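## Task

On the table is an unfixed wooden chest with 7 shallow drawers. Its third drawer counting down from the top contains 3 small round tea tins. Pull that drawer open, take out one tin and leave it resting entirely on the table top, upright or on its side. When you finish, the two remaining tins must still be inside that drawer, all seven drawers must be closed, and the chest must be in its original spot. Nothing may still be moving at the end, and any result that holds only because the robot is holding it does not count. Release everything and pull the hands away at the end.

## Robot and tools

ROBOT. Two arms, left_arm and right_arm, face each other across the table; left_arm's base is on the +y side. The names do not refer to image sides. Each arm ends in an identical five-finger right hand (not mirrored), so every hand number and axis means the same on both.

FRAME. Reported positions are in metres in one scene frame: origin on the table surface halfway between the arm bases, table top at z = 0, +z up. Orientations are quaternions wxyz. Printed hand positions may be slightly off, more so at long reach.

HAND POINT. A point fixed to the palm, 0.05 m in front of it, where the index pad and thumb tip meet in a pinch. Its +z runs along the straightened fingers (which extend 0.06 to 0.07 m past it), +y points out of the palm, +x runs across the palm toward the little finger. A wrist bracket on the little-finger side sits 0.03 m beyond the point in +y and 0.11 m across; it can collide with things.

ROW LAYOUT. Every command row is one flat list of 28 numbers, each in [-1, 1], always covering both arms: left_arm dx, dy, dz, rx, ry, rz, then left hand little, ring, middle, index, thumb_bend, thumb_turn, force_limit, speed; then the same 14 for right_arm. dx to rz are an offset, not a pose: a target relative to the hand point's measured pose at the start of the action (for a call's first action, the last reported pose), expressed in the hand point's own axes. Each row is relative to that same start, not to the previous row. Scale: 1.0 equals 0.6 m of travel or 180 degrees; rx, ry, rz form a single rotation vector. Per control step the controller clips the commanded pose to within 100 mm and 16 degrees of the measured pose, so large offsets take more than one action. Hand numbers are absolute targets: fingers and thumb_bend +1 straight, -1 fully curled; thumb_turn +1 beside the palm, -1 across in front of it. A pinch is roughly index -0.22, thumb_bend -0.75, thumb_turn -0.57. force_limit maps -1..+1 to about 0..10 N at a fingertip (0..15 N for the thumb motors) and only limits closing; speed maps -1..+1 from nearly still to full speed (0.6 s full travel). There is no 'no change' value: to keep a hand as it is, resend its last eight numbers, or before any have been sent, its hand_measured six values plus hand_force_limit and hand_speed. Close at speed -0.9 or below for a gentle grip. With thumb turned fully in front, the hand can wrap objects 0.035 to 0.08 m wide.

TOOLS.
execute_actions(actions): a list of actions; each action is up to 15 rows, one per 1/30 s step, the last row held to fill 15 steps (0.5 s). An empty list just returns state and images.
move(target, speed, stop_force, blocking): target is one 28-number row; its pose part is an offset from the pose in this scene's latest result that shows one. Each hand point follows a straight line; both paths finish together, lasting 0.5 to 10 s. speed is the top path speed in m/s, 0.002 to 0.5 (default 0.25), with turning capped at twice that in rad/s. stop_force (9 to 40 N, shared by both arms) ends an arm's path when its wrist sensor feels that much extra push against the motion; use it only with slow, non-rotating approaches and omit it when backing off a surface. blocking=false returns after 0.5 s while motion continues; it cannot be combined with stop_force, and further motion commands are refused until wait or stop shows the end. The result adds a move: line with an ending per arm (done, off_target, moving, held, fault, contact) and limits such as paced (pose clipped) or held (steps blocked), plus distance to target.
wait(seconds): 0 to 10 s, arms hold their last command; wait(0) checks a running move.
stop(): brakes a running move.
zoom_image(camera, region): camera is cam_left_wrist or cam_right_wrist (both 672x504); region [x0, y0, x1, y1] in pixels, at most 504 by 504.
show_instructions(): shows the reference images.


RESULTS. Each state line gives per arm the hand point position, quaternion and velocities; Hand target lines show where the controller is heading. Wrist force and torque are in the end effector's axes, noisy (offset up to about 4 N), saturating near 50 N; 'no reading' at start is normal. hand_measured, hand_stopped_by (moving, target, force, stalled, fault) and hand_load_n list six motors in command order; a grip that slips shows as loads dropping near zero. A 'pose unreachable' line means a clearance check altered or blocked that arm's command. Camera calibration lines may update when cameras move.

CAUTIONS. Arms are stiff: pushing even slightly past a firm contact can trigger a fault. A joint torque over its limit (135 N m for the big joints, 25.2 N m for the wrists, held weight included) or any outside force of 150 N stops that arm for 10 s and cancels the rest of the call. Motors warn from 70 °C and brake at 85 °C. Never let the arms strike or press on each other. Do not drop tins, slam drawers, tip or shove the chest, or push anything off the table. Disturbances may nudge loose items now and then. Finish with everything at rest, hands open and clear.

Each tool is called after "Request:" by a JSON object that holds its "fn" and its "kwargs", one argument or row to a line.

Reference images:

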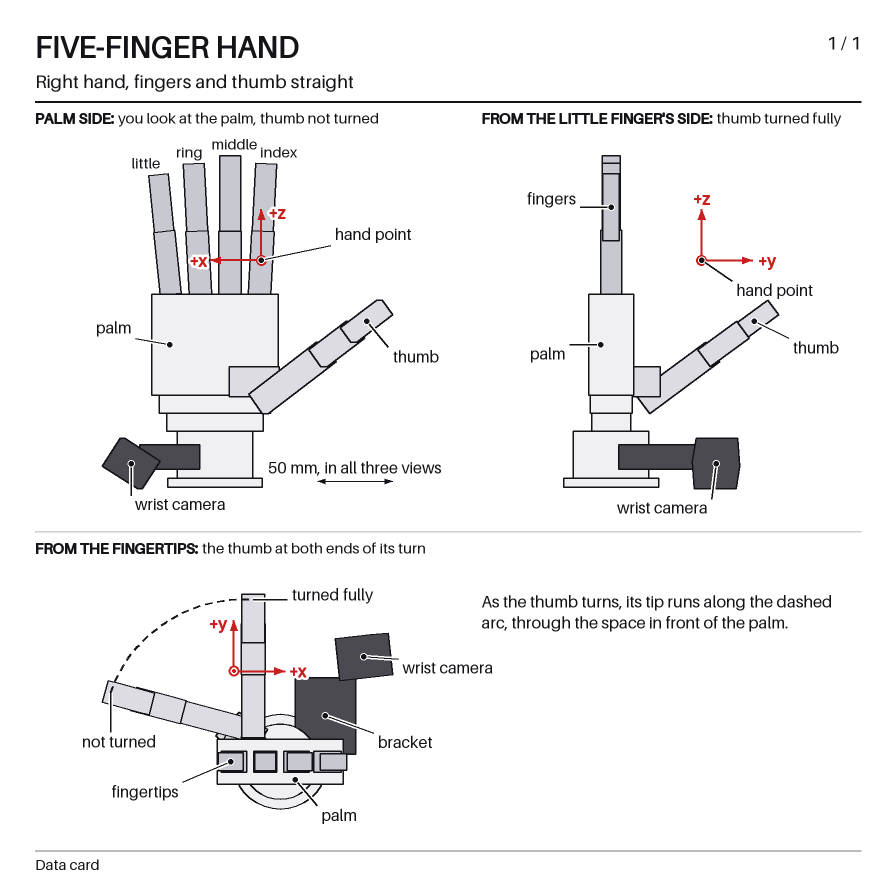

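## Session

Request:
{"fn": "execute_actions", "kwargs": {
  "actions": []
}}

Scene clock: 0.00 s.
left_arm: end_effector_position=(+0.2994, +0.4413, +0.4738) hand_measured=(+1.000, +1.000, +1.000, +1.000, +1.000, +1.000) hand_load_n=(+0.0, +0.0, +0.0, +0.0, +0.0, +0.0) hand_stopped_by=(target, target, target, target, target, target) hand_force_limit=0.00 hand_speed=-0.80 end_effector_quat_wxyz=(+0.002, +0.366, +0.931, -0.006) end_effector_velocity=(+0.000, -0.000, -0.000) end_effector_angular_velocity=(+0.001, -0.001, -0.000) | right_arm: end_effector_position=(+0.2173, -0.3156, +0.4762) hand_measured=(+1.000, +1.000, +1.000, +1.000, +1.000, +1.000) hand_load_n=(+0.0, +0.0, +0.0, +0.0, +0.0, +0.0) hand_stopped_by=(target, target, target, target, target, target) hand_force_limit=0.00 hand_speed=-0.80 end_effector_quat_wxyz=(+0.007, -0.267, +0.964, -0.012) end_effector_velocity=(-0.000, -0.000, +0.000) end_effector_angular_velocity=(-0.000, -0.001, +0.001)
Joint positions: left_arm=[ 0.575 -1.719  1.347  1.932  1.578 -1.881] | right_arm=[-1.212 -1.709  1.328  1.937  1.594 -1.886]
Joint velocities: left_arm=[-0.     0.001 -0.    -0.    -0.001  0.   ] | right_arm=[ 0.    -0.    -0.001  0.001  0.001 -0.   ]
Wrist force (N, on the end effector, along its own x y z axes, offset not removed): no reading
Wrist torque (N m, same axes, about the end effector's origin, offset not removed): no reading
Hand target (left_arm): +0.299, +0.441, +0.474; +0.002, +0.366, +0.931, -0.006
Hand target (right_arm): +0.217, -0.316, +0.476; +0.007, -0.267, +0.964, -0.012

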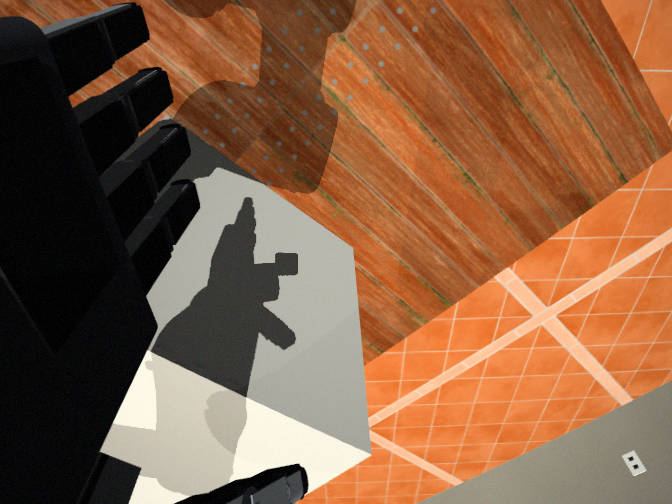

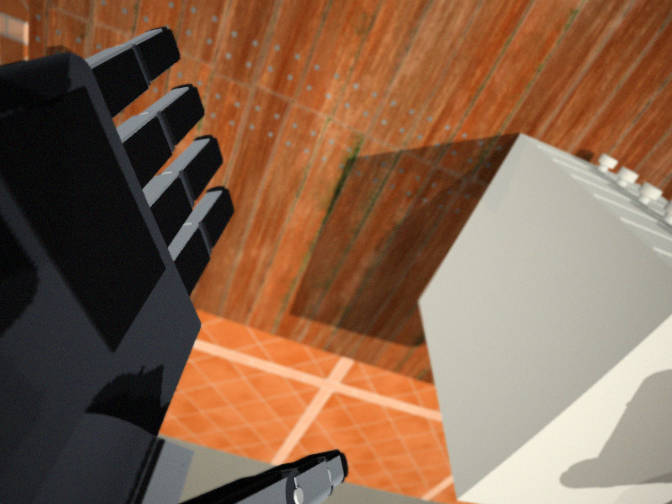

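Request:
{"fn": "move", "kwargs": {
  "target": [0,0,0,0,0,0,1,1,1,1,1,1,0,-0.8, 0.268,0.589,0.217,0,0,0.172,1,1,1,1,1,1,0,-0.8]
}}

Scene clock: 3.03 s.
left_arm: end_effector_position=(+0.2994, +0.4413, +0.4738) hand_measured=(+1.000, +1.000, +1.000, +1.000, +1.000, +1.000) hand_load_n=(+0.0, +0.0, +0.0, +0.0, +0.0, +0.0) hand_stopped_by=(target, target, target, target, target, target) hand_force_limit=0.00 hand_speed=-0.80 end_effector_quat_wxyz=(+0.002, +0.366, +0.931, -0.006) end_effector_velocity=(+0.000, -0.000, -0.000) end_effector_angular_velocity=(+0.002, +0.001, -0.000) | right_arm: end_effector_position=(-0.1004, -0.0988, +0.3369) hand_measured=(+1.000, +1.000, +1.000, +1.000, +1.000, +1.000) hand_load_n=(+0.0, +0.0, +0.0, +0.0, +0.0, +0.0) hand_stopped_by=(target, target, target, target, target, target) hand_force_limit=0.00 hand_speed=-0.80 end_effector_quat_wxyz=(+0.008, -0.001, +1.000, -0.008) end_effector_velocity=(-0.002, +0.002, -0.000) end_effector_angular_velocity=(-0.005, -0.005, -0.008)
Joint positions: left_arm=[ 0.575 -1.719  1.347  1.932  1.578 -1.881] | right_arm=[ 0.249 -1.271  1.227  1.633  1.584  0.115]
Joint velocities: left_arm=[-0.     0.001  0.    -0.    -0.     0.   ] | right_arm=[ 0.007  0.012 -0.014  0.007  0.005  0.015]
Wrist force (N, on the end effector, along its own x y z axes, offset not removed): left_arm=[0.1 1.9 -0.6] | right_arm=[0.2 -2.7 4.1]
Wrist torque (N m, same axes, about the end effector's origin, offset not removed): left_arm=[0.12 0.05 0.07] | right_arm=[-0.68 -0.07 0.13]
Hand target (left_arm): +0.299, +0.441, +0.474; +0.002, +0.366, +0.931, -0.006
Hand target (right_arm): -0.101, -0.099, +0.337; +0.008, -0.000, +1.000, -0.008
Off the commanded pose (left_arm): 0.000 m, 0 deg.
Off the commanded pose (right_arm): 0.002 m, 0 deg.
move: done
camera_calibration (this result's frames):
cam_left_wrist: T_world_to_cam=[[0.722723, 0.690997, 0.0139183, -0.535174], [0.571138, -0.608459, 0.55098, -0.163509], [0.389194, -0.390257, -0.834402, 0.580544], [0, 0, 0, 1]] pos_world=[0.254224, 0.496876, 0.581946]
cam_right_wrist: T_world_to_cam=[[0.141653, 0.989313, -0.034563, 0.123073], [0.819828, -0.0976741, 0.564217, -0.119608], [0.554811, -0.108259, -0.824903, 0.452492], [0, 0, 0, 1]] pos_world=[-0.170423, -0.0844536, 0.445]

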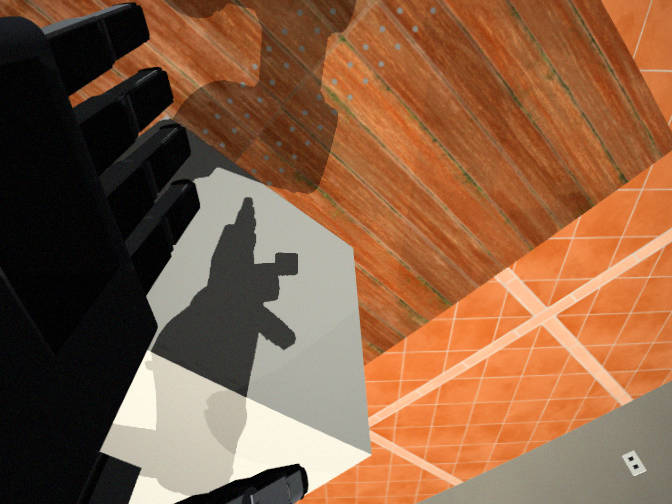

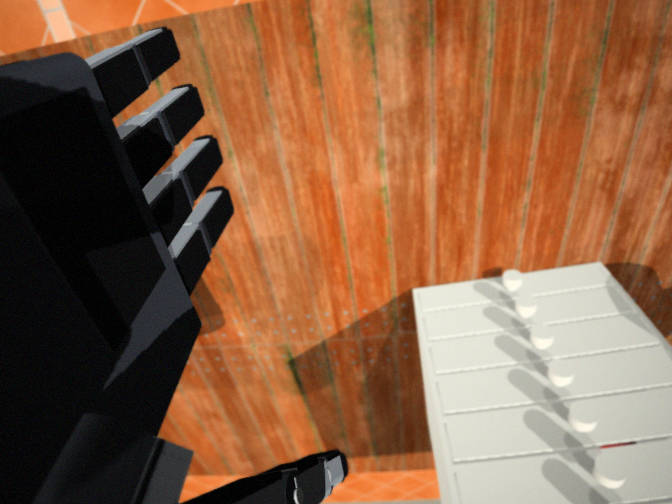

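Request:
{"fn": "move", "kwargs": {
  "target": [0,0,0,0,0,0,1,1,1,1,1,1,0,-0.8, -0.25,0.217,0.162,-0.504,0.291,0.504,-1,-1,-1,0.4,-0.2,-0.57,0,0.5]
}}

Scene clock: 9.50 s.
left_arm: end_effector_position=(+0.2994, +0.4413, +0.4738) hand_measured=(+1.000, +1.000, +1.000, +1.000, +1.000, +1.000) hand_load_n=(+0.0, +0.0, +0.0, +0.0, +0.0, +0.0) hand_stopped_by=(target, target, target, target, target, target) hand_force_limit=0.00 hand_speed=-0.80 end_effector_quat_wxyz=(+0.002, +0.366, +0.931, -0.006) end_effector_velocity=(+0.000, -0.000, -0.000) end_effector_angular_velocity=(+0.002, +0.002, -0.000) | right_arm: end_effector_position=(+0.0505, +0.0300, +0.2400) hand_measured=(-1.000, -1.000, -1.000, +0.400, -0.200, -0.570) hand_load_n=(+0.0, +0.0, +0.0, +0.0, +0.0, +0.0) hand_stopped_by=(target, target, target, target, target, target) hand_force_limit=0.00 hand_speed=0.50 end_effector_quat_wxyz=(-0.347, +0.610, +0.363, +0.613) end_effector_velocity=(+0.001, +0.001, -0.001) end_effector_angular_velocity=(+0.010, +0.003, -0.012)
Joint positions: left_arm=[ 0.575 -1.719  1.347  1.932  1.578 -1.881] | right_arm=[ 0.229 -1.379  1.94  -0.552  2.186  1.555]
Joint velocities: left_arm=[-0.     0.001  0.     0.     0.001  0.   ] | right_arm=[ 0.002  0.007 -0.003 -0.013  0.014  0.003]
Wrist force (N, on the end effector, along its own x y z axes, offset not removed): left_arm=[0.7 -0.9 -0.8] | right_arm=[-1.3 -1.9 3.4]
Wrist torque (N m, same axes, about the end effector's origin, offset not removed): left_arm=[-0.35 -0.07 0.07] | right_arm=[-0.51 0.17 0.09]
Hand target (left_arm): +0.299, +0.441, +0.474; +0.002, +0.366, +0.931, -0.006
Hand target (right_arm): +0.051, +0.030, +0.240; -0.347, +0.610, +0.362, +0.613
Off the commanded pose (left_arm): 0.000 m, 0 deg.
Off the commanded pose (right_arm): 0.000 m, 0 deg.
move: done
camera_calibration (this result's frames):
cam_left_wrist: T_world_to_cam=[[0.722723, 0.690997, 0.0139182, -0.535174], [0.571138, -0.608459, 0.55098, -0.163509], [0.389194, -0.390257, -0.834402, 0.580544], [0, 0, 0, 1]] pos_world=[0.254224, 0.496876, 0.581946]
cam_right_wrist: T_world_to_cam=[[0.871437, -0.475058, -0.12214, -0.00105249], [-0.354664, -0.438238, -0.82593, 0.227142], [0.338838, 0.763064, -0.550383, 0.221691], [0, 0, 0, 1]] pos_world=[0.00635882, -0.0701222, 0.309489]

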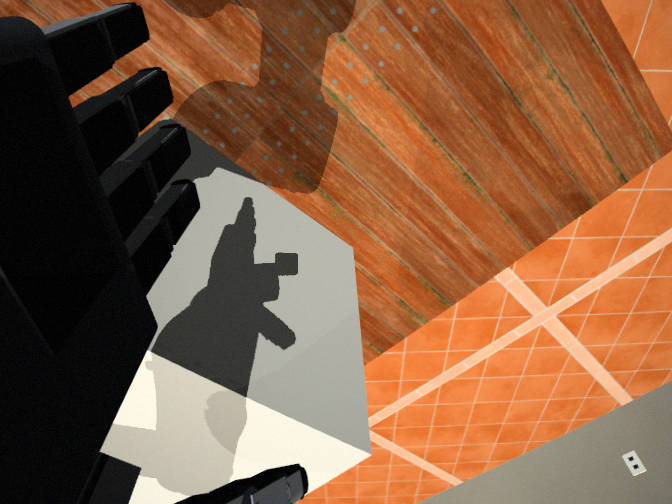

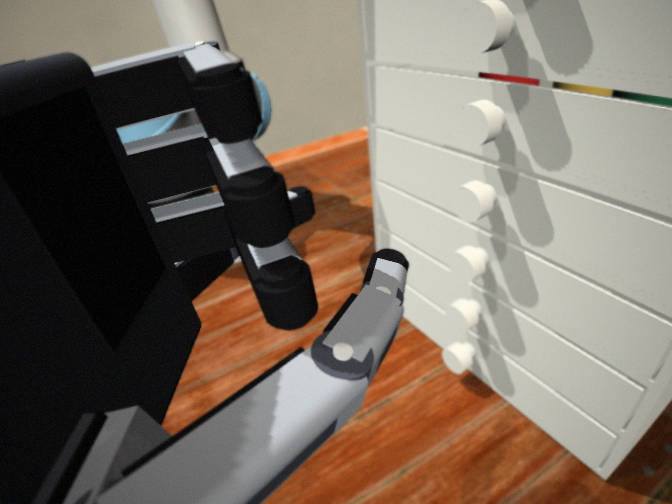

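Request:
{"fn": "move", "kwargs": {
  "target": [0,0,0,0,0,0,1,1,1,1,1,1,0,-0.8, 0,0,0,0,0,0,-1,-1,-1,-0.2,-0.73,-0.57,0,0.5]
}}

Request:
{"fn": "move", "kwargs": {
  "target": [0,0,0,0,0,0,1,1,1,1,1,1,0,-0.8, 0,0.08,0.165,0,0,0,-1,-1,-1,0.5,-0.2,-0.57,0,0.5],
  "speed": 0.1
}}

Scene clock: 10.53 s.
left_arm: end_effector_position=(+0.2994, +0.4413, +0.4738) hand_measured=(+1.000, +1.000, +1.000, +1.000, +1.000, +1.000) hand_load_n=(+0.0, +0.0, +0.0, +0.0, +0.0, +0.0) hand_stopped_by=(target, target, target, target, target, target) hand_force_limit=0.00 hand_speed=-0.80 end_effector_quat_wxyz=(+0.002, +0.366, +0.931, -0.006) end_effector_velocity=(-0.000, +0.000, -0.000) end_effector_angular_velocity=(-0.000, +0.001, -0.000) | right_arm: end_effector_position=(+0.0504, +0.0300, +0.2400) hand_measured=(-1.000, -1.000, -1.000, -0.200, -0.730, -0.570) hand_load_n=(+0.0, +0.0, +0.0, +0.0, +0.0, +0.0) hand_stopped_by=(target, target, target, target, target, target) hand_force_limit=0.00 hand_speed=0.50 end_effector_quat_wxyz=(-0.347, +0.610, +0.363, +0.613) end_effector_velocity=(+0.000, +0.000, +0.001) end_effector_angular_velocity=(+0.002, +0.000, +0.001)
Joint positions: left_arm=[ 0.575 -1.719  1.347  1.932  1.578 -1.881] | right_arm=[ 0.23  -1.379  1.94  -0.552  2.186  1.555]
Joint velocities: left_arm=[-0.    -0.     0.     0.001  0.001  0.   ] | right_arm=[-0.001 -0.001 -0.    -0.001 -0.001  0.   ]
Wrist force (N, on the end effector, along its own x y z axes, offset not removed): left_arm=[0.3 0.3 -1.7] | right_arm=[-0.5 -2.1 2.9]
Wrist torque (N m, same axes, about the end effector's origin, offset not removed): left_arm=[0.05 0.17 0.08] | right_arm=[-0.50 0.01 0.08]
Hand target (left_arm): +0.299, +0.441, +0.474; +0.002, +0.366, +0.931, -0.006
Hand target (right_arm): +0.051, +0.030, +0.240; -0.347, +0.610, +0.363, +0.613
Off the commanded pose (left_arm): 0.000 m, 0 deg.
Off the commanded pose (right_arm): 0.000 m, 0 deg.
move: done
camera_calibration (this result's frames):
cam_left_wrist: T_world_to_cam=[[0.722723, 0.690997, 0.0139181, -0.535174], [0.571138, -0.608459, 0.55098, -0.163509], [0.389194, -0.390257, -0.834402, 0.580544], [0, 0, 0, 1]] pos_world=[0.254224, 0.496876, 0.581946]
cam_right_wrist: T_world_to_cam=[[0.871484, -0.474962, -0.122177, -0.00096215], [-0.354634, -0.438238, -0.825943, 0.227102], [0.338749, 0.763124, -0.550355, 0.221705], [0, 0, 0, 1]] pos_world=[0.00627434, -0.0701206, 0.309472]

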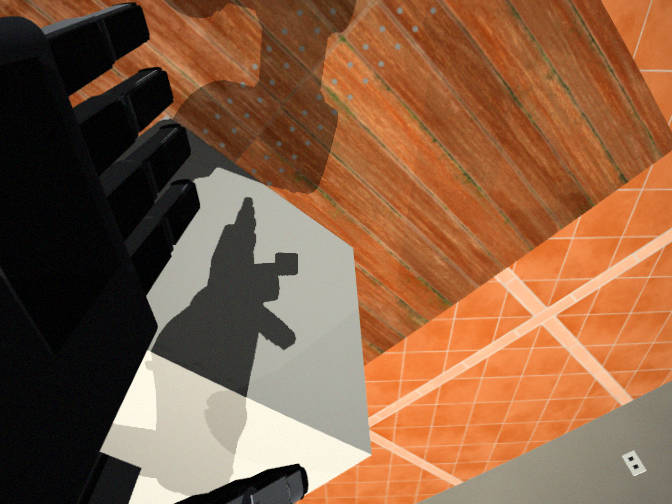

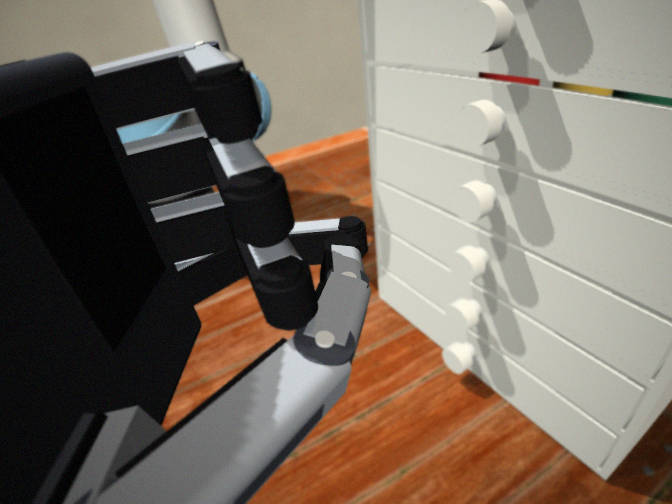

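Scene clock: 12.17 s.
left_arm: end_effector_position=(+0.2994, +0.4413, +0.4738) hand_measured=(+1.000, +1.000, +1.000, +1.000, +1.000, +1.000) hand_load_n=(+0.0, +0.0, +0.0, +0.0, +0.0, +0.0) hand_stopped_by=(target, target, target, target, target, target) hand_force_limit=0.00 hand_speed=-0.80 end_effector_quat_wxyz=(+0.002, +0.366, +0.931, -0.006) end_effector_velocity=(-0.000, +0.000, +0.000) end_effector_angular_velocity=(-0.000, -0.001, +0.000) | right_arm: end_effector_position=(+0.1410, +0.0919, +0.2403) hand_measured=(-1.000, -1.000, -1.000, +0.500, -0.200, -0.570) hand_load_n=(+0.0, +0.0, +0.0, +0.0, +0.0, +0.0) hand_stopped_by=(target, target, target, target, target, target) hand_force_limit=0.00 hand_speed=0.50 end_effector_quat_wxyz=(-0.347, +0.610, +0.363, +0.613) end_effector_velocity=(+0.002, +0.002, -0.000) end_effector_angular_velocity=(+0.000, -0.000, -0.000)
Joint positions: left_arm=[ 0.575 -1.719  1.347  1.932  1.578 -1.881] | right_arm=[ 0.02  -1.306  1.845 -0.531  1.976  1.552]
Joint velocities: left_arm=[ 0.    -0.001  0.    -0.    -0.001 -0.   ] | right_arm=[-0.005  0.004 -0.005  0.001 -0.004 -0.   ]
Wrist force (N, on the end effector, along its own x y z axes, offset not removed): left_arm=[0.7 0.3 -0.6] | right_arm=[-0.6 -2.1 3.2]
Wrist torque (N m, same axes, about the end effector's origin, offset not removed): left_arm=[-0.07 0.01 0.11] | right_arm=[-0.57 0.00 0.10]
Hand target (left_arm): +0.299, +0.441, +0.474; +0.002, +0.366, +0.931, -0.006
Hand target (right_arm): +0.141, +0.092, +0.240; -0.347, +0.610, +0.363, +0.613
Off the commanded pose (left_arm): 0.000 m, 0 deg.
Off the commanded pose (right_arm): 0.000 m, 0 deg.
move: done
camera_calibration (this result's frames):
cam_left_wrist: T_world_to_cam=[[0.722724, 0.690997, 0.0139181, -0.535174], [0.571138, -0.608459, 0.55098, -0.163509], [0.389194, -0.390257, -0.834402, 0.580544], [0, 0, 0, 1]] pos_world=[0.254224, 0.496876, 0.581946]
cam_right_wrist: T_world_to_cam=[[0.871558, -0.474982, -0.121569, -0.0505652], [-0.354065, -0.438224, -0.826195, 0.286628], [0.339153, 0.76312, -0.550112, 0.143829], [0, 0, 0, 1]] pos_world=[0.0967752, -0.00816885, 0.309785]

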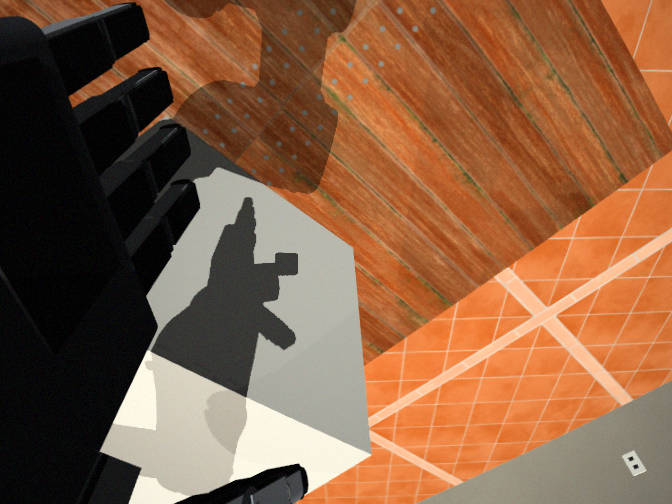

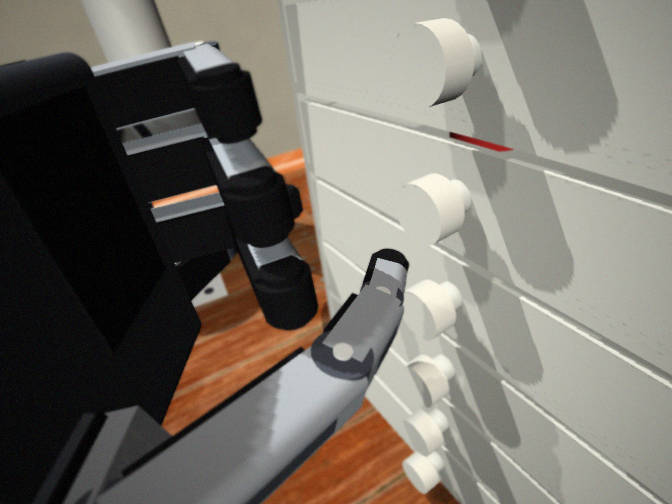

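Request:
{"fn": "move", "kwargs": {
  "target": [0,0,0,0,0,0,1,1,1,1,1,1,0,-0.8, 0,0.062,0.036,0,0,0,-1,-1,-1,0.5,-0.2,-0.57,0,0.5],
  "speed": 0.03
}}

Scene clock: 14.13 s.
left_arm: end_effector_position=(+0.2994, +0.4413, +0.4738) hand_measured=(+1.000, +1.000, +1.000, +1.000, +1.000, +1.000) hand_load_n=(+0.0, +0.0, +0.0, +0.0, +0.0, +0.0) hand_stopped_by=(target, target, target, target, target, target) hand_force_limit=0.00 hand_speed=-0.80 end_effector_quat_wxyz=(+0.002, +0.366, +0.931, -0.006) end_effector_velocity=(+0.000, -0.000, -0.000) end_effector_angular_velocity=(+0.001, +0.000, +0.000) | right_arm: end_effector_position=(+0.1837, +0.0922, +0.2410) hand_measured=(-1.000, -1.000, -1.000, +0.500, -0.200, -0.570) hand_load_n=(+0.0, +0.0, +0.0, +0.0, +0.0, +0.0) hand_stopped_by=(target, target, target, target, target, target) hand_force_limit=0.00 hand_speed=0.50 end_effector_quat_wxyz=(-0.347, +0.610, +0.363, +0.613) end_effector_velocity=(+0.002, -0.000, -0.001) end_effector_angular_velocity=(-0.003, +0.000, +0.001)
Joint positions: left_arm=[ 0.575 -1.719  1.347  1.932  1.578 -1.881] | right_arm=[-0.075 -1.318  1.859 -0.534  1.881  1.551]
Joint velocities: left_arm=[ 0.     0.001  0.    -0.    -0.     0.   ] | right_arm=[-0.006 -0.     0.001  0.002 -0.007 -0.   ]
Wrist force (N, on the end effector, along its own x y z axes, offset not removed): left_arm=[0.0 -0.1 -0.8] | right_arm=[0.8 -1.8 1.6]
Wrist torque (N m, same axes, about the end effector's origin, offset not removed): left_arm=[-0.14 0.09 0.10] | right_arm=[-0.46 -0.10 0.26]
Hand target (left_arm): +0.299, +0.441, +0.474; +0.002, +0.366, +0.931, -0.006
Hand target (right_arm): +0.184, +0.092, +0.241; -0.347, +0.610, +0.363, +0.613
Off the commanded pose (left_arm): 0.000 m, 0 deg.
Off the commanded pose (right_arm): 0.000 m, 0 deg.
move: done
camera_calibration (this result's frames):
cam_left_wrist: T_world_to_cam=[[0.722723, 0.690997, 0.0139183, -0.535174], [0.571138, -0.608459, 0.55098, -0.163509], [0.389195, -0.390257, -0.834402, 0.580544], [0, 0, 0, 1]] pos_world=[0.254224, 0.496876, 0.581946]
cam_right_wrist: T_world_to_cam=[[0.871575, -0.475024, -0.121282, -0.0876274], [-0.353834, -0.438252, -0.826279, 0.302456], [0.33935, 0.763078, -0.550049, 0.129455], [0, 0, 0, 1]] pos_world=[0.139463, -0.00785744, 0.310492]

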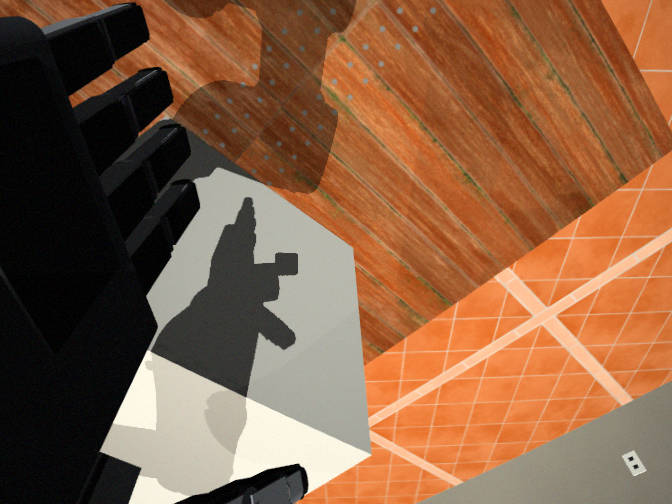

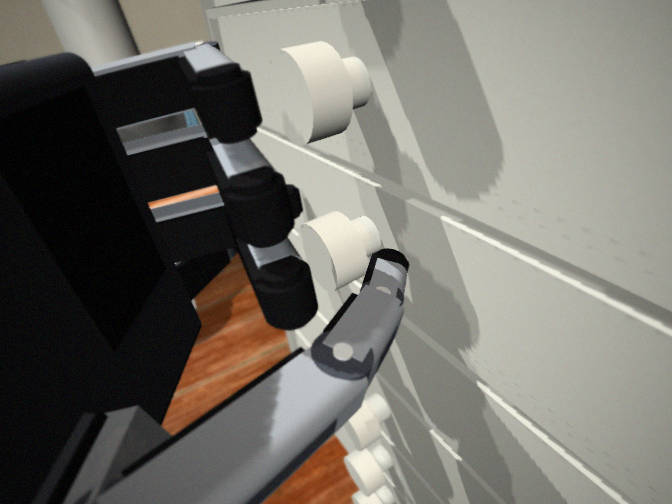

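Request:
{"fn": "move", "kwargs": {
  "target": [0,0,0,0,0,0,1,1,1,1,1,1,0,-0.8, 0,0,0,0,0,0,-1,-1,-1,-0.5,-0.5,-0.57,0.6,-0.3]
}}

Request:
{"fn": "move", "kwargs": {
  "target": [0,0,0,0,0,0,1,1,1,1,1,1,0,-0.8, 0,-0.04,-0.003,0,0,0,-1,-1,-1,-0.5,-0.5,-0.57,0.6,-0.3],
  "speed": 0.03
}}

Scene clock: 14.93 s.
left_arm: end_effector_position=(+0.2994, +0.4413, +0.4738) hand_measured=(+1.000, +1.000, +1.000, +1.000, +1.000, +1.000) hand_load_n=(+0.0, +0.0, +0.0, +0.0, +0.0, +0.0) hand_stopped_by=(target, target, target, target, target, target) hand_force_limit=0.00 hand_speed=-0.80 end_effector_quat_wxyz=(+0.002, +0.366, +0.931, -0.006) end_effector_velocity=(+0.000, -0.000, -0.000) end_effector_angular_velocity=(+0.001, +0.001, +0.000) | right_arm: end_effector_position=(+0.1837, +0.0922, +0.2411) hand_measured=(-1.000, -1.000, -1.000, +0.360, -0.346, -0.570) hand_load_n=(+0.0, +0.0, +0.0, +13.0, +11.5, +1.0) hand_stopped_by=(target, target, target, force, force, target) hand_force_limit=0.60 hand_speed=-0.30 end_effector_quat_wxyz=(-0.347, +0.610, +0.363, +0.613) end_effector_velocity=(-0.001, +0.000, -0.000) end_effector_angular_velocity=(-0.001, +0.000, +0.002)
Joint positions: left_arm=[ 0.575 -1.719  1.347  1.932  1.578 -1.881] | right_arm=[-0.075 -1.318  1.86  -0.534  1.881  1.551]
Joint velocities: left_arm=[-0.     0.001 -0.     0.     0.    -0.   ] | right_arm=[ 0.001  0.     0.     0.    -0.001  0.   ]
Wrist force (N, on the end effector, along its own x y z axes, offset not removed): left_arm=[0.8 0.0 0.7] | right_arm=[-2.4 -6.4 -1.5]
Wrist torque (N m, same axes, about the end effector's origin, offset not removed): left_arm=[-0.30 -0.04 0.13] | right_arm=[0.32 -0.07 0.15]
Hand target (left_arm): +0.299, +0.441, +0.474; +0.002, +0.366, +0.931, -0.006
Hand target (right_arm): +0.184, +0.092, +0.241; -0.347, +0.610, +0.363, +0.613
Off the commanded pose (left_arm): 0.000 m, 0 deg.
Off the commanded pose (right_arm): 0.000 m, 0 deg.
move: done
camera_calibration (this result's frames):
cam_left_wrist: T_world_to_cam=[[0.722723, 0.690997, 0.0139182, -0.535174], [0.571138, -0.608459, 0.55098, -0.163509], [0.389194, -0.390257, -0.834402, 0.580544], [0, 0, 0, 1]] pos_world=[0.254224, 0.496876, 0.581946]
cam_right_wrist: T_world_to_cam=[[0.871554, -0.475063, -0.121279, -0.0876601], [-0.35385, -0.438235, -0.826281, 0.30246], [0.339387, 0.763063, -0.550046, 0.129458], [0, 0, 0, 1]] pos_world=[0.139489, -0.00788054, 0.310494]

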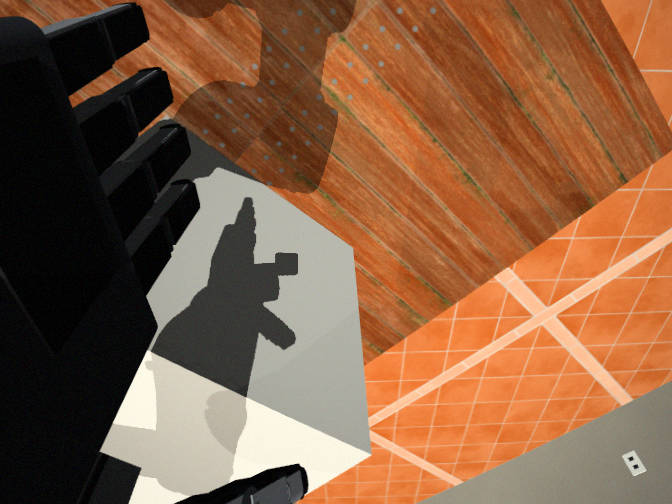

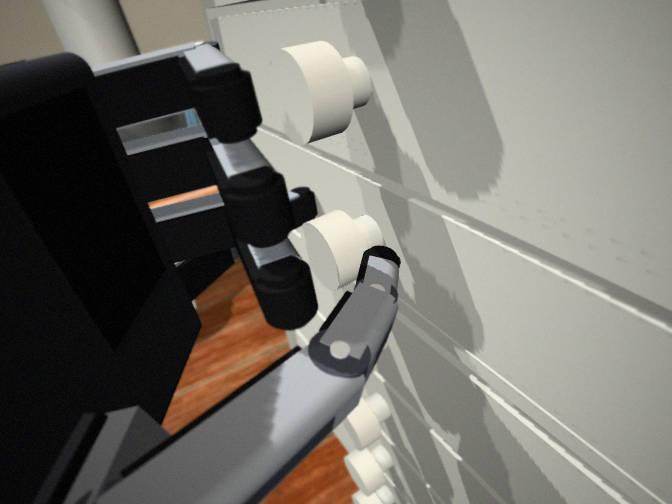

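Scene clock: 16.30 s.
left_arm: end_effector_position=(+0.2994, +0.4413, +0.4738) hand_measured=(+1.000, +1.000, +1.000, +1.000, +1.000, +1.000) hand_load_n=(+0.0, +0.0, +0.0, +0.0, +0.0, +0.0) hand_stopped_by=(target, target, target, target, target, target) hand_force_limit=0.00 hand_speed=-0.80 end_effector_quat_wxyz=(+0.002, +0.366, +0.931, -0.006) end_effector_velocity=(+0.000, -0.000, -0.000) end_effector_angular_velocity=(+0.002, +0.001, -0.000) | right_arm: end_effector_position=(+0.1620, +0.1025, +0.2405) hand_measured=(-1.000, -1.000, -1.000, +0.358, -0.148, -0.570) hand_load_n=(+0.0, +0.0, +0.0, +0.0, +31.5, -9.0) hand_stopped_by=(target, target, target, force, force, target) hand_force_limit=0.60 hand_speed=-0.30 end_effector_quat_wxyz=(-0.347, +0.610, +0.363, +0.613) end_effector_velocity=(-0.000, +0.000, -0.000) end_effector_angular_velocity=(-0.001, +0.000, +0.001)
Joint positions: left_arm=[ 0.575 -1.719  1.347  1.932  1.578 -1.881] | right_arm=[-0.023 -1.29   1.824 -0.526  1.933  1.552]
Joint velocities: left_arm=[-0.     0.001  0.001  0.     0.     0.   ] | right_arm=[ 0.001  0.001 -0.001  0.001  0.     0.   ]
Wrist force (N, on the end effector, along its own x y z axes, offset not removed): left_arm=[-0.6 1.1 0.0] | right_arm=[7.0 25.9 -15.7]
Wrist torque (N m, same axes, about the end effector's origin, offset not removed): left_arm=[-0.04 0.12 0.13] | right_arm=[-0.42 -0.32 0.04]
Hand target (left_arm): +0.299, +0.441, +0.474; +0.002, +0.366, +0.931, -0.006
Hand target (right_arm): +0.162, +0.103, +0.240; -0.347, +0.610, +0.363, +0.613
Off the commanded pose (left_arm): 0.000 m, 0 deg.
Off the commanded pose (right_arm): 0.000 m, 0 deg.
move: done
camera_calibration (this result's frames):
cam_left_wrist: T_world_to_cam=[[0.722724, 0.690997, 0.0139181, -0.535174], [0.571138, -0.608459, 0.55098, -0.163509], [0.389194, -0.390257, -0.834402, 0.580544], [0, 0, 0, 1]] pos_world=[0.254224, 0.496876, 0.581946]
cam_right_wrist: T_world_to_cam=[[0.871538, -0.475051, -0.121438, -0.0638931], [-0.353978, -0.438203, -0.826243, 0.29885], [0.339294, 0.763089, -0.550068, 0.12866], [0, 0, 0, 1]] pos_world=[0.117818, 0.00242499, 0.309936]

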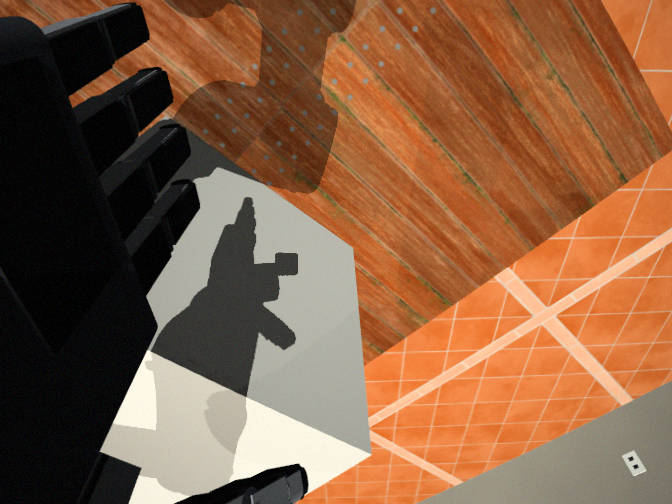

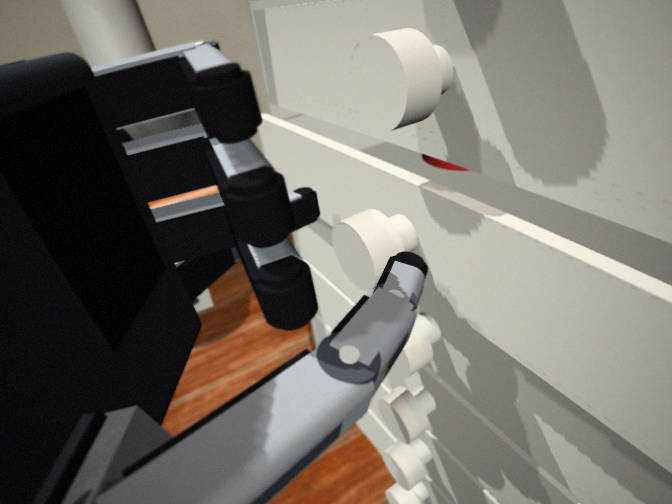

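Request:
{"fn": "move", "kwargs": {
  "target": [0,0,0,0,0,0,1,1,1,1,1,1,0,-0.8, 0,-0.07,-0.055,0,0,0,-1,-1,-1,-0.5,-0.5,-0.57,0.6,-0.3],
  "speed": 0.03
}}

Scene clock: 18.63 s.
left_arm: end_effector_position=(+0.2994, +0.4413, +0.4738) hand_measured=(+1.000, +1.000, +1.000, +1.000, +1.000, +1.000) hand_load_n=(+0.0, +0.0, +0.0, +0.0, +0.0, +0.0) hand_stopped_by=(target, target, target, target, target, target) hand_force_limit=0.00 hand_speed=-0.80 end_effector_quat_wxyz=(+0.002, +0.366, +0.931, -0.006) end_effector_velocity=(-0.000, +0.000, +0.000) end_effector_angular_velocity=(-0.001, -0.000, +0.000) | right_arm: end_effector_position=(+0.1095, +0.0947, +0.2398) hand_measured=(-1.000, -1.000, -1.000, +0.358, -0.166, -0.570) hand_load_n=(+0.0, +0.0, +0.0, +0.0, +6.0, +0.0) hand_stopped_by=(target, target, target, force, force, target) hand_force_limit=0.60 hand_speed=-0.30 end_effector_quat_wxyz=(-0.347, +0.610, +0.363, +0.613) end_effector_velocity=(-0.003, -0.001, -0.000) end_effector_angular_velocity=(-0.001, -0.000, -0.000)
Joint positions: left_arm=[ 0.575 -1.719  1.347  1.932  1.578 -1.881] | right_arm=[ 0.09  -1.285  1.818 -0.525  2.046  1.553]
Joint velocities: left_arm=[ 0.    -0.001 -0.    -0.    -0.    -0.   ] | right_arm=[ 0.006  0.001 -0.001  0.001  0.006 -0.   ]
Wrist force (N, on the end effector, along its own x y z axes, offset not removed): left_arm=[-0.3 0.7 0.2] | right_arm=[-0.2 3.5 0.9]
Wrist torque (N m, same axes, about the end effector's origin, offset not removed): left_arm=[-0.13 0.09 0.08] | right_arm=[-0.41 -0.14 0.10]
Hand target (left_arm): +0.299, +0.441, +0.474; +0.002, +0.366, +0.931, -0.006
Hand target (right_arm): +0.109, +0.095, +0.240; -0.347, +0.610, +0.363, +0.613
Off the commanded pose (left_arm): 0.000 m, 0 deg.
Off the commanded pose (right_arm): 0.000 m, 0 deg.
move: done
camera_calibration (this result's frames):
cam_left_wrist: T_world_to_cam=[[0.722723, 0.690997, 0.0139181, -0.535174], [0.571138, -0.608459, 0.55098, -0.163509], [0.389194, -0.390257, -0.834402, 0.580544], [0, 0, 0, 1]] pos_world=[0.254224, 0.496876, 0.581946]
cam_right_wrist: T_world_to_cam=[[0.871522, -0.474996, -0.121772, -0.0218074], [-0.354251, -0.438188, -0.826134, 0.276232], [0.339051, 0.763131, -0.550159, 0.152066], [0, 0, 0, 1]] pos_world=[0.0653028, -0.00536355, 0.309209]

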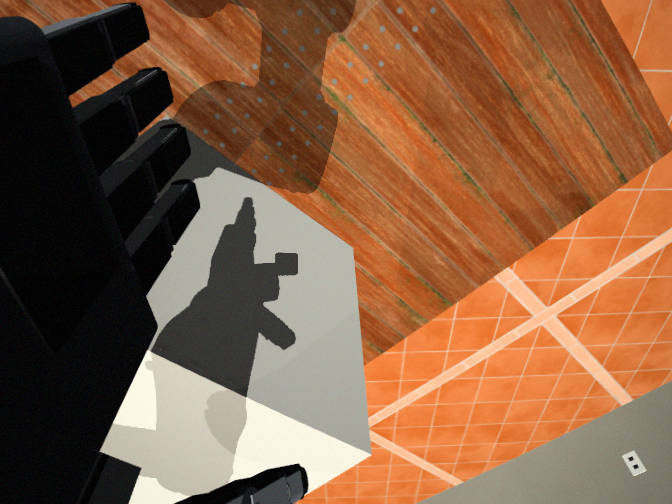

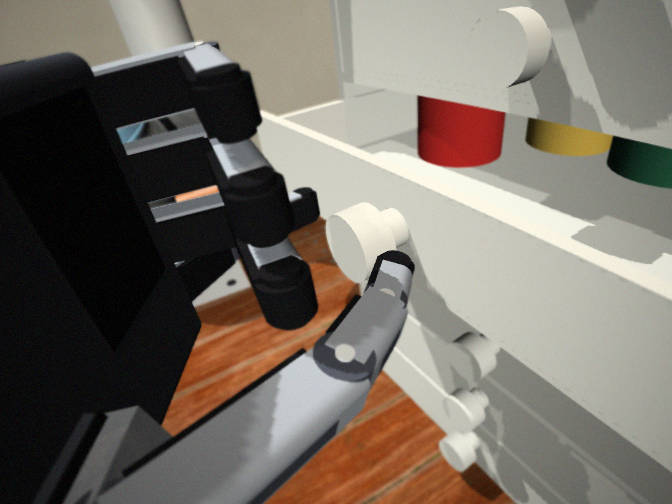

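Request:
{"fn": "move", "kwargs": {
  "target": [0,0,0,0,0,0,1,1,1,1,1,1,0,-0.8, 0,-0.142,-0.088,0,0,0,-1,-1,-1,-0.5,-0.5,-0.57,0.6,-0.3],
  "speed": 0.05
}}

Scene clock: 21.20 s.
left_arm: end_effector_position=(+0.2994, +0.4413, +0.4738) hand_measured=(+1.000, +1.000, +1.000, +1.000, +1.000, +1.000) hand_load_n=(+0.0, +0.0, +0.0, +0.0, +0.0, +0.0) hand_stopped_by=(target, target, target, target, target, target) hand_force_limit=0.00 hand_speed=-0.80 end_effector_quat_wxyz=(+0.002, +0.366, +0.931, -0.006) end_effector_velocity=(-0.000, +0.000, +0.000) end_effector_angular_velocity=(-0.001, -0.000, +0.000) | right_arm: end_effector_position=(+0.0096, +0.0911, +0.2381) hand_measured=(-1.000, -1.000, -1.000, +0.358, -0.174, -0.570) hand_load_n=(+0.0, +0.0, +0.0, +0.0, +0.0, +0.0) hand_stopped_by=(target, target, target, force, force, target) hand_force_limit=0.60 hand_speed=-0.30 end_effector_quat_wxyz=(-0.347, +0.610, +0.363, +0.613) end_effector_velocity=(-0.002, -0.000, +0.000) end_effector_angular_velocity=(-0.000, +0.000, -0.001)
Joint positions: left_arm=[ 0.575 -1.719  1.347  1.932  1.578 -1.881] | right_arm=[ 0.302 -1.218  1.73  -0.502  2.258  1.556]
Joint velocities: left_arm=[ 0.    -0.001 -0.    -0.     0.    -0.   ] | right_arm=[ 0.005  0.002 -0.004  0.001  0.006  0.   ]
Wrist force (N, on the end effector, along its own x y z axes, offset not removed): left_arm=[0.5 -1.3 -0.4] | right_arm=[0.5 -1.6 2.0]
Wrist torque (N m, same axes, about the end effector's origin, offset not removed): left_arm=[-0.34 -0.05 0.06] | right_arm=[-0.41 -0.16 0.18]
Hand target (left_arm): +0.299, +0.441, +0.474; +0.002, +0.366, +0.931, -0.006
Hand target (right_arm): +0.009, +0.091, +0.238; -0.347, +0.610, +0.363, +0.613
Off the commanded pose (left_arm): 0.000 m, 0 deg.
Off the commanded pose (right_arm): 0.000 m, 0 deg.
move: done
camera_calibration (this result's frames):
cam_left_wrist: T_world_to_cam=[[0.722723, 0.690997, 0.0139182, -0.535174], [0.571138, -0.608459, 0.55098, -0.163509], [0.389194, -0.390257, -0.834402, 0.580544], [0, 0, 0, 1]] pos_world=[0.254224, 0.496876, 0.581946]
cam_right_wrist: T_world_to_cam=[[0.871467, -0.47495, -0.122343, 0.0634742], [-0.354778, -0.438228, -0.825887, 0.237878], [0.338641, 0.763138, -0.550403, 0.187875], [0, 0, 0, 1]] pos_world=[-0.0345438, -0.00898241, 0.307633]

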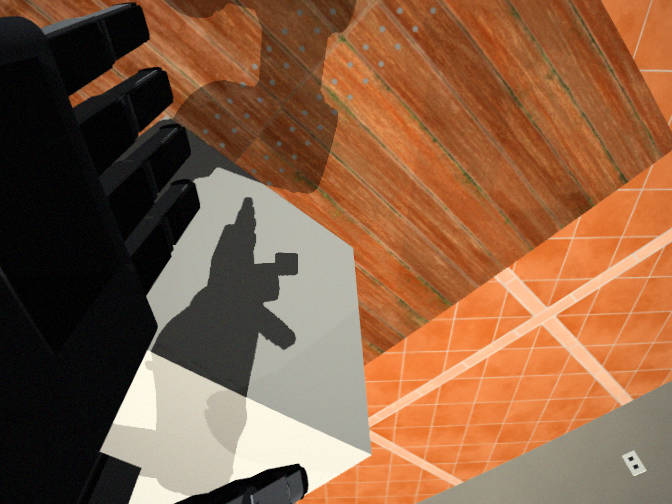

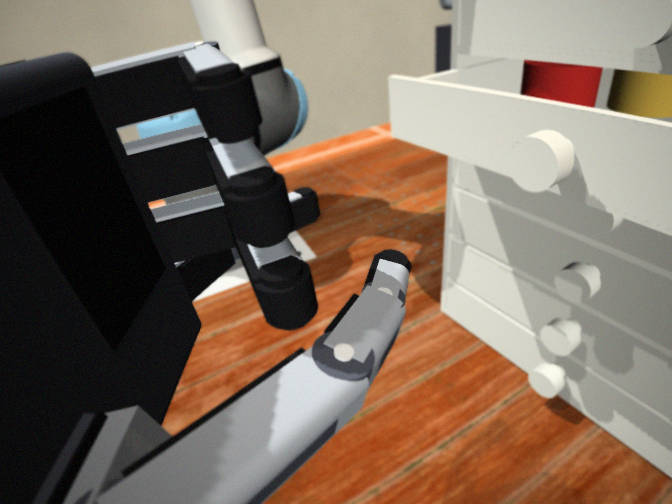

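Request:
{"fn": "move", "kwargs": {
  "target": [0,0,0,0,0,0,1,1,1,1,1,1,0,-0.8, 0,0.165,0.050,0,0,0,-1,-1,-1,0.5,-0.2,-0.57,0.6,0.3],
  "speed": 0.08
}}

Scene clock: 23.30 s.
left_arm: end_effector_position=(+0.2994, +0.4413, +0.4738) hand_measured=(+1.000, +1.000, +1.000, +1.000, +1.000, +1.000) hand_load_n=(+0.0, +0.0, +0.0, +0.0, +0.0, +0.0) hand_stopped_by=(target, target, target, target, target, target) hand_force_limit=0.00 hand_speed=-0.80 end_effector_quat_wxyz=(+0.002, +0.366, +0.931, -0.006) end_effector_velocity=(-0.000, +0.000, +0.000) end_effector_angular_velocity=(+0.001, -0.000, -0.000) | right_arm: end_effector_position=(+0.1102, +0.0681, +0.2403) hand_measured=(-1.000, -1.000, -1.000, +0.500, -0.200, -0.570) hand_load_n=(+0.0, +0.0, +0.0, +0.0, +0.0, +0.0) hand_stopped_by=(target, target, target, target, target, target) hand_force_limit=0.60 hand_speed=0.30 end_effector_quat_wxyz=(-0.347, +0.610, +0.363, +0.613) end_effector_velocity=(+0.002, -0.001, +0.000) end_effector_angular_velocity=(+0.000, +0.000, +0.000)
Joint positions: left_arm=[ 0.575 -1.719  1.347  1.932  1.578 -1.881] | right_arm=[ 0.085 -1.343  1.893 -0.542  2.042  1.553]
Joint velocities: left_arm=[ 0.    -0.     0.     0.001 -0.001  0.   ] | right_arm=[-0.005 -0.003  0.003 -0.001 -0.005  0.   ]
Wrist force (N, on the end effector, along its own x y z axes, offset not removed): left_arm=[-0.3 -0.4 -2.0] | right_arm=[-1.1 -1.4 2.3]
Wrist torque (N m, same axes, about the end effector's origin, offset not removed): left_arm=[-0.09 0.14 0.13] | right_arm=[-0.37 0.12 0.16]
Hand target (left_arm): +0.299, +0.441, +0.474; +0.002, +0.366, +0.931, -0.006
Hand target (right_arm): +0.110, +0.068, +0.240; -0.347, +0.610, +0.363, +0.613
Off the commanded pose (left_arm): 0.000 m, 0 deg.
Off the commanded pose (right_arm): 0.000 m, 0 deg.
move: done
camera_calibration (this result's frames):
cam_left_wrist: T_world_to_cam=[[0.722724, 0.690997, 0.0139182, -0.535174], [0.571138, -0.608459, 0.55098, -0.163509], [0.389194, -0.390257, -0.834402, 0.580544], [0, 0, 0, 1]] pos_world=[0.254224, 0.496876, 0.581946]
cam_right_wrist: T_world_to_cam=[[0.871506, -0.47503, -0.121756, -0.0349805], [-0.354255, -0.43818, -0.826136, 0.26526], [0.339089, 0.763115, -0.550159, 0.172396], [0, 0, 0, 1]] pos_world=[0.0659979, -0.0319431, 0.309727]

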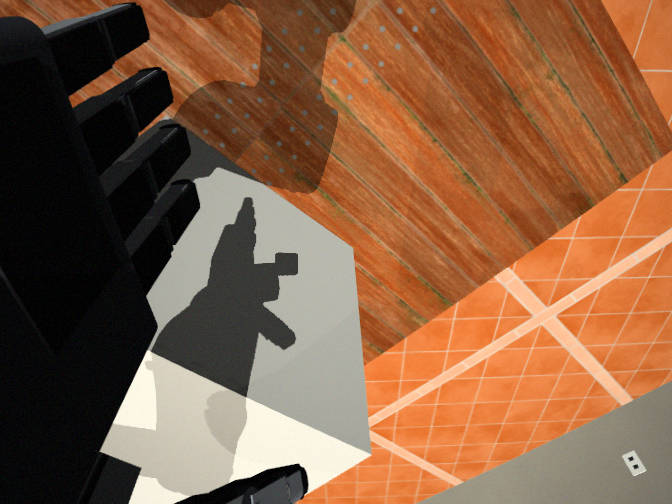

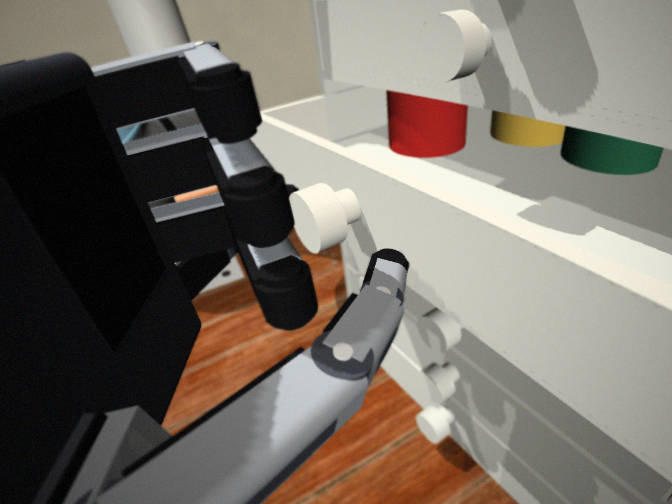

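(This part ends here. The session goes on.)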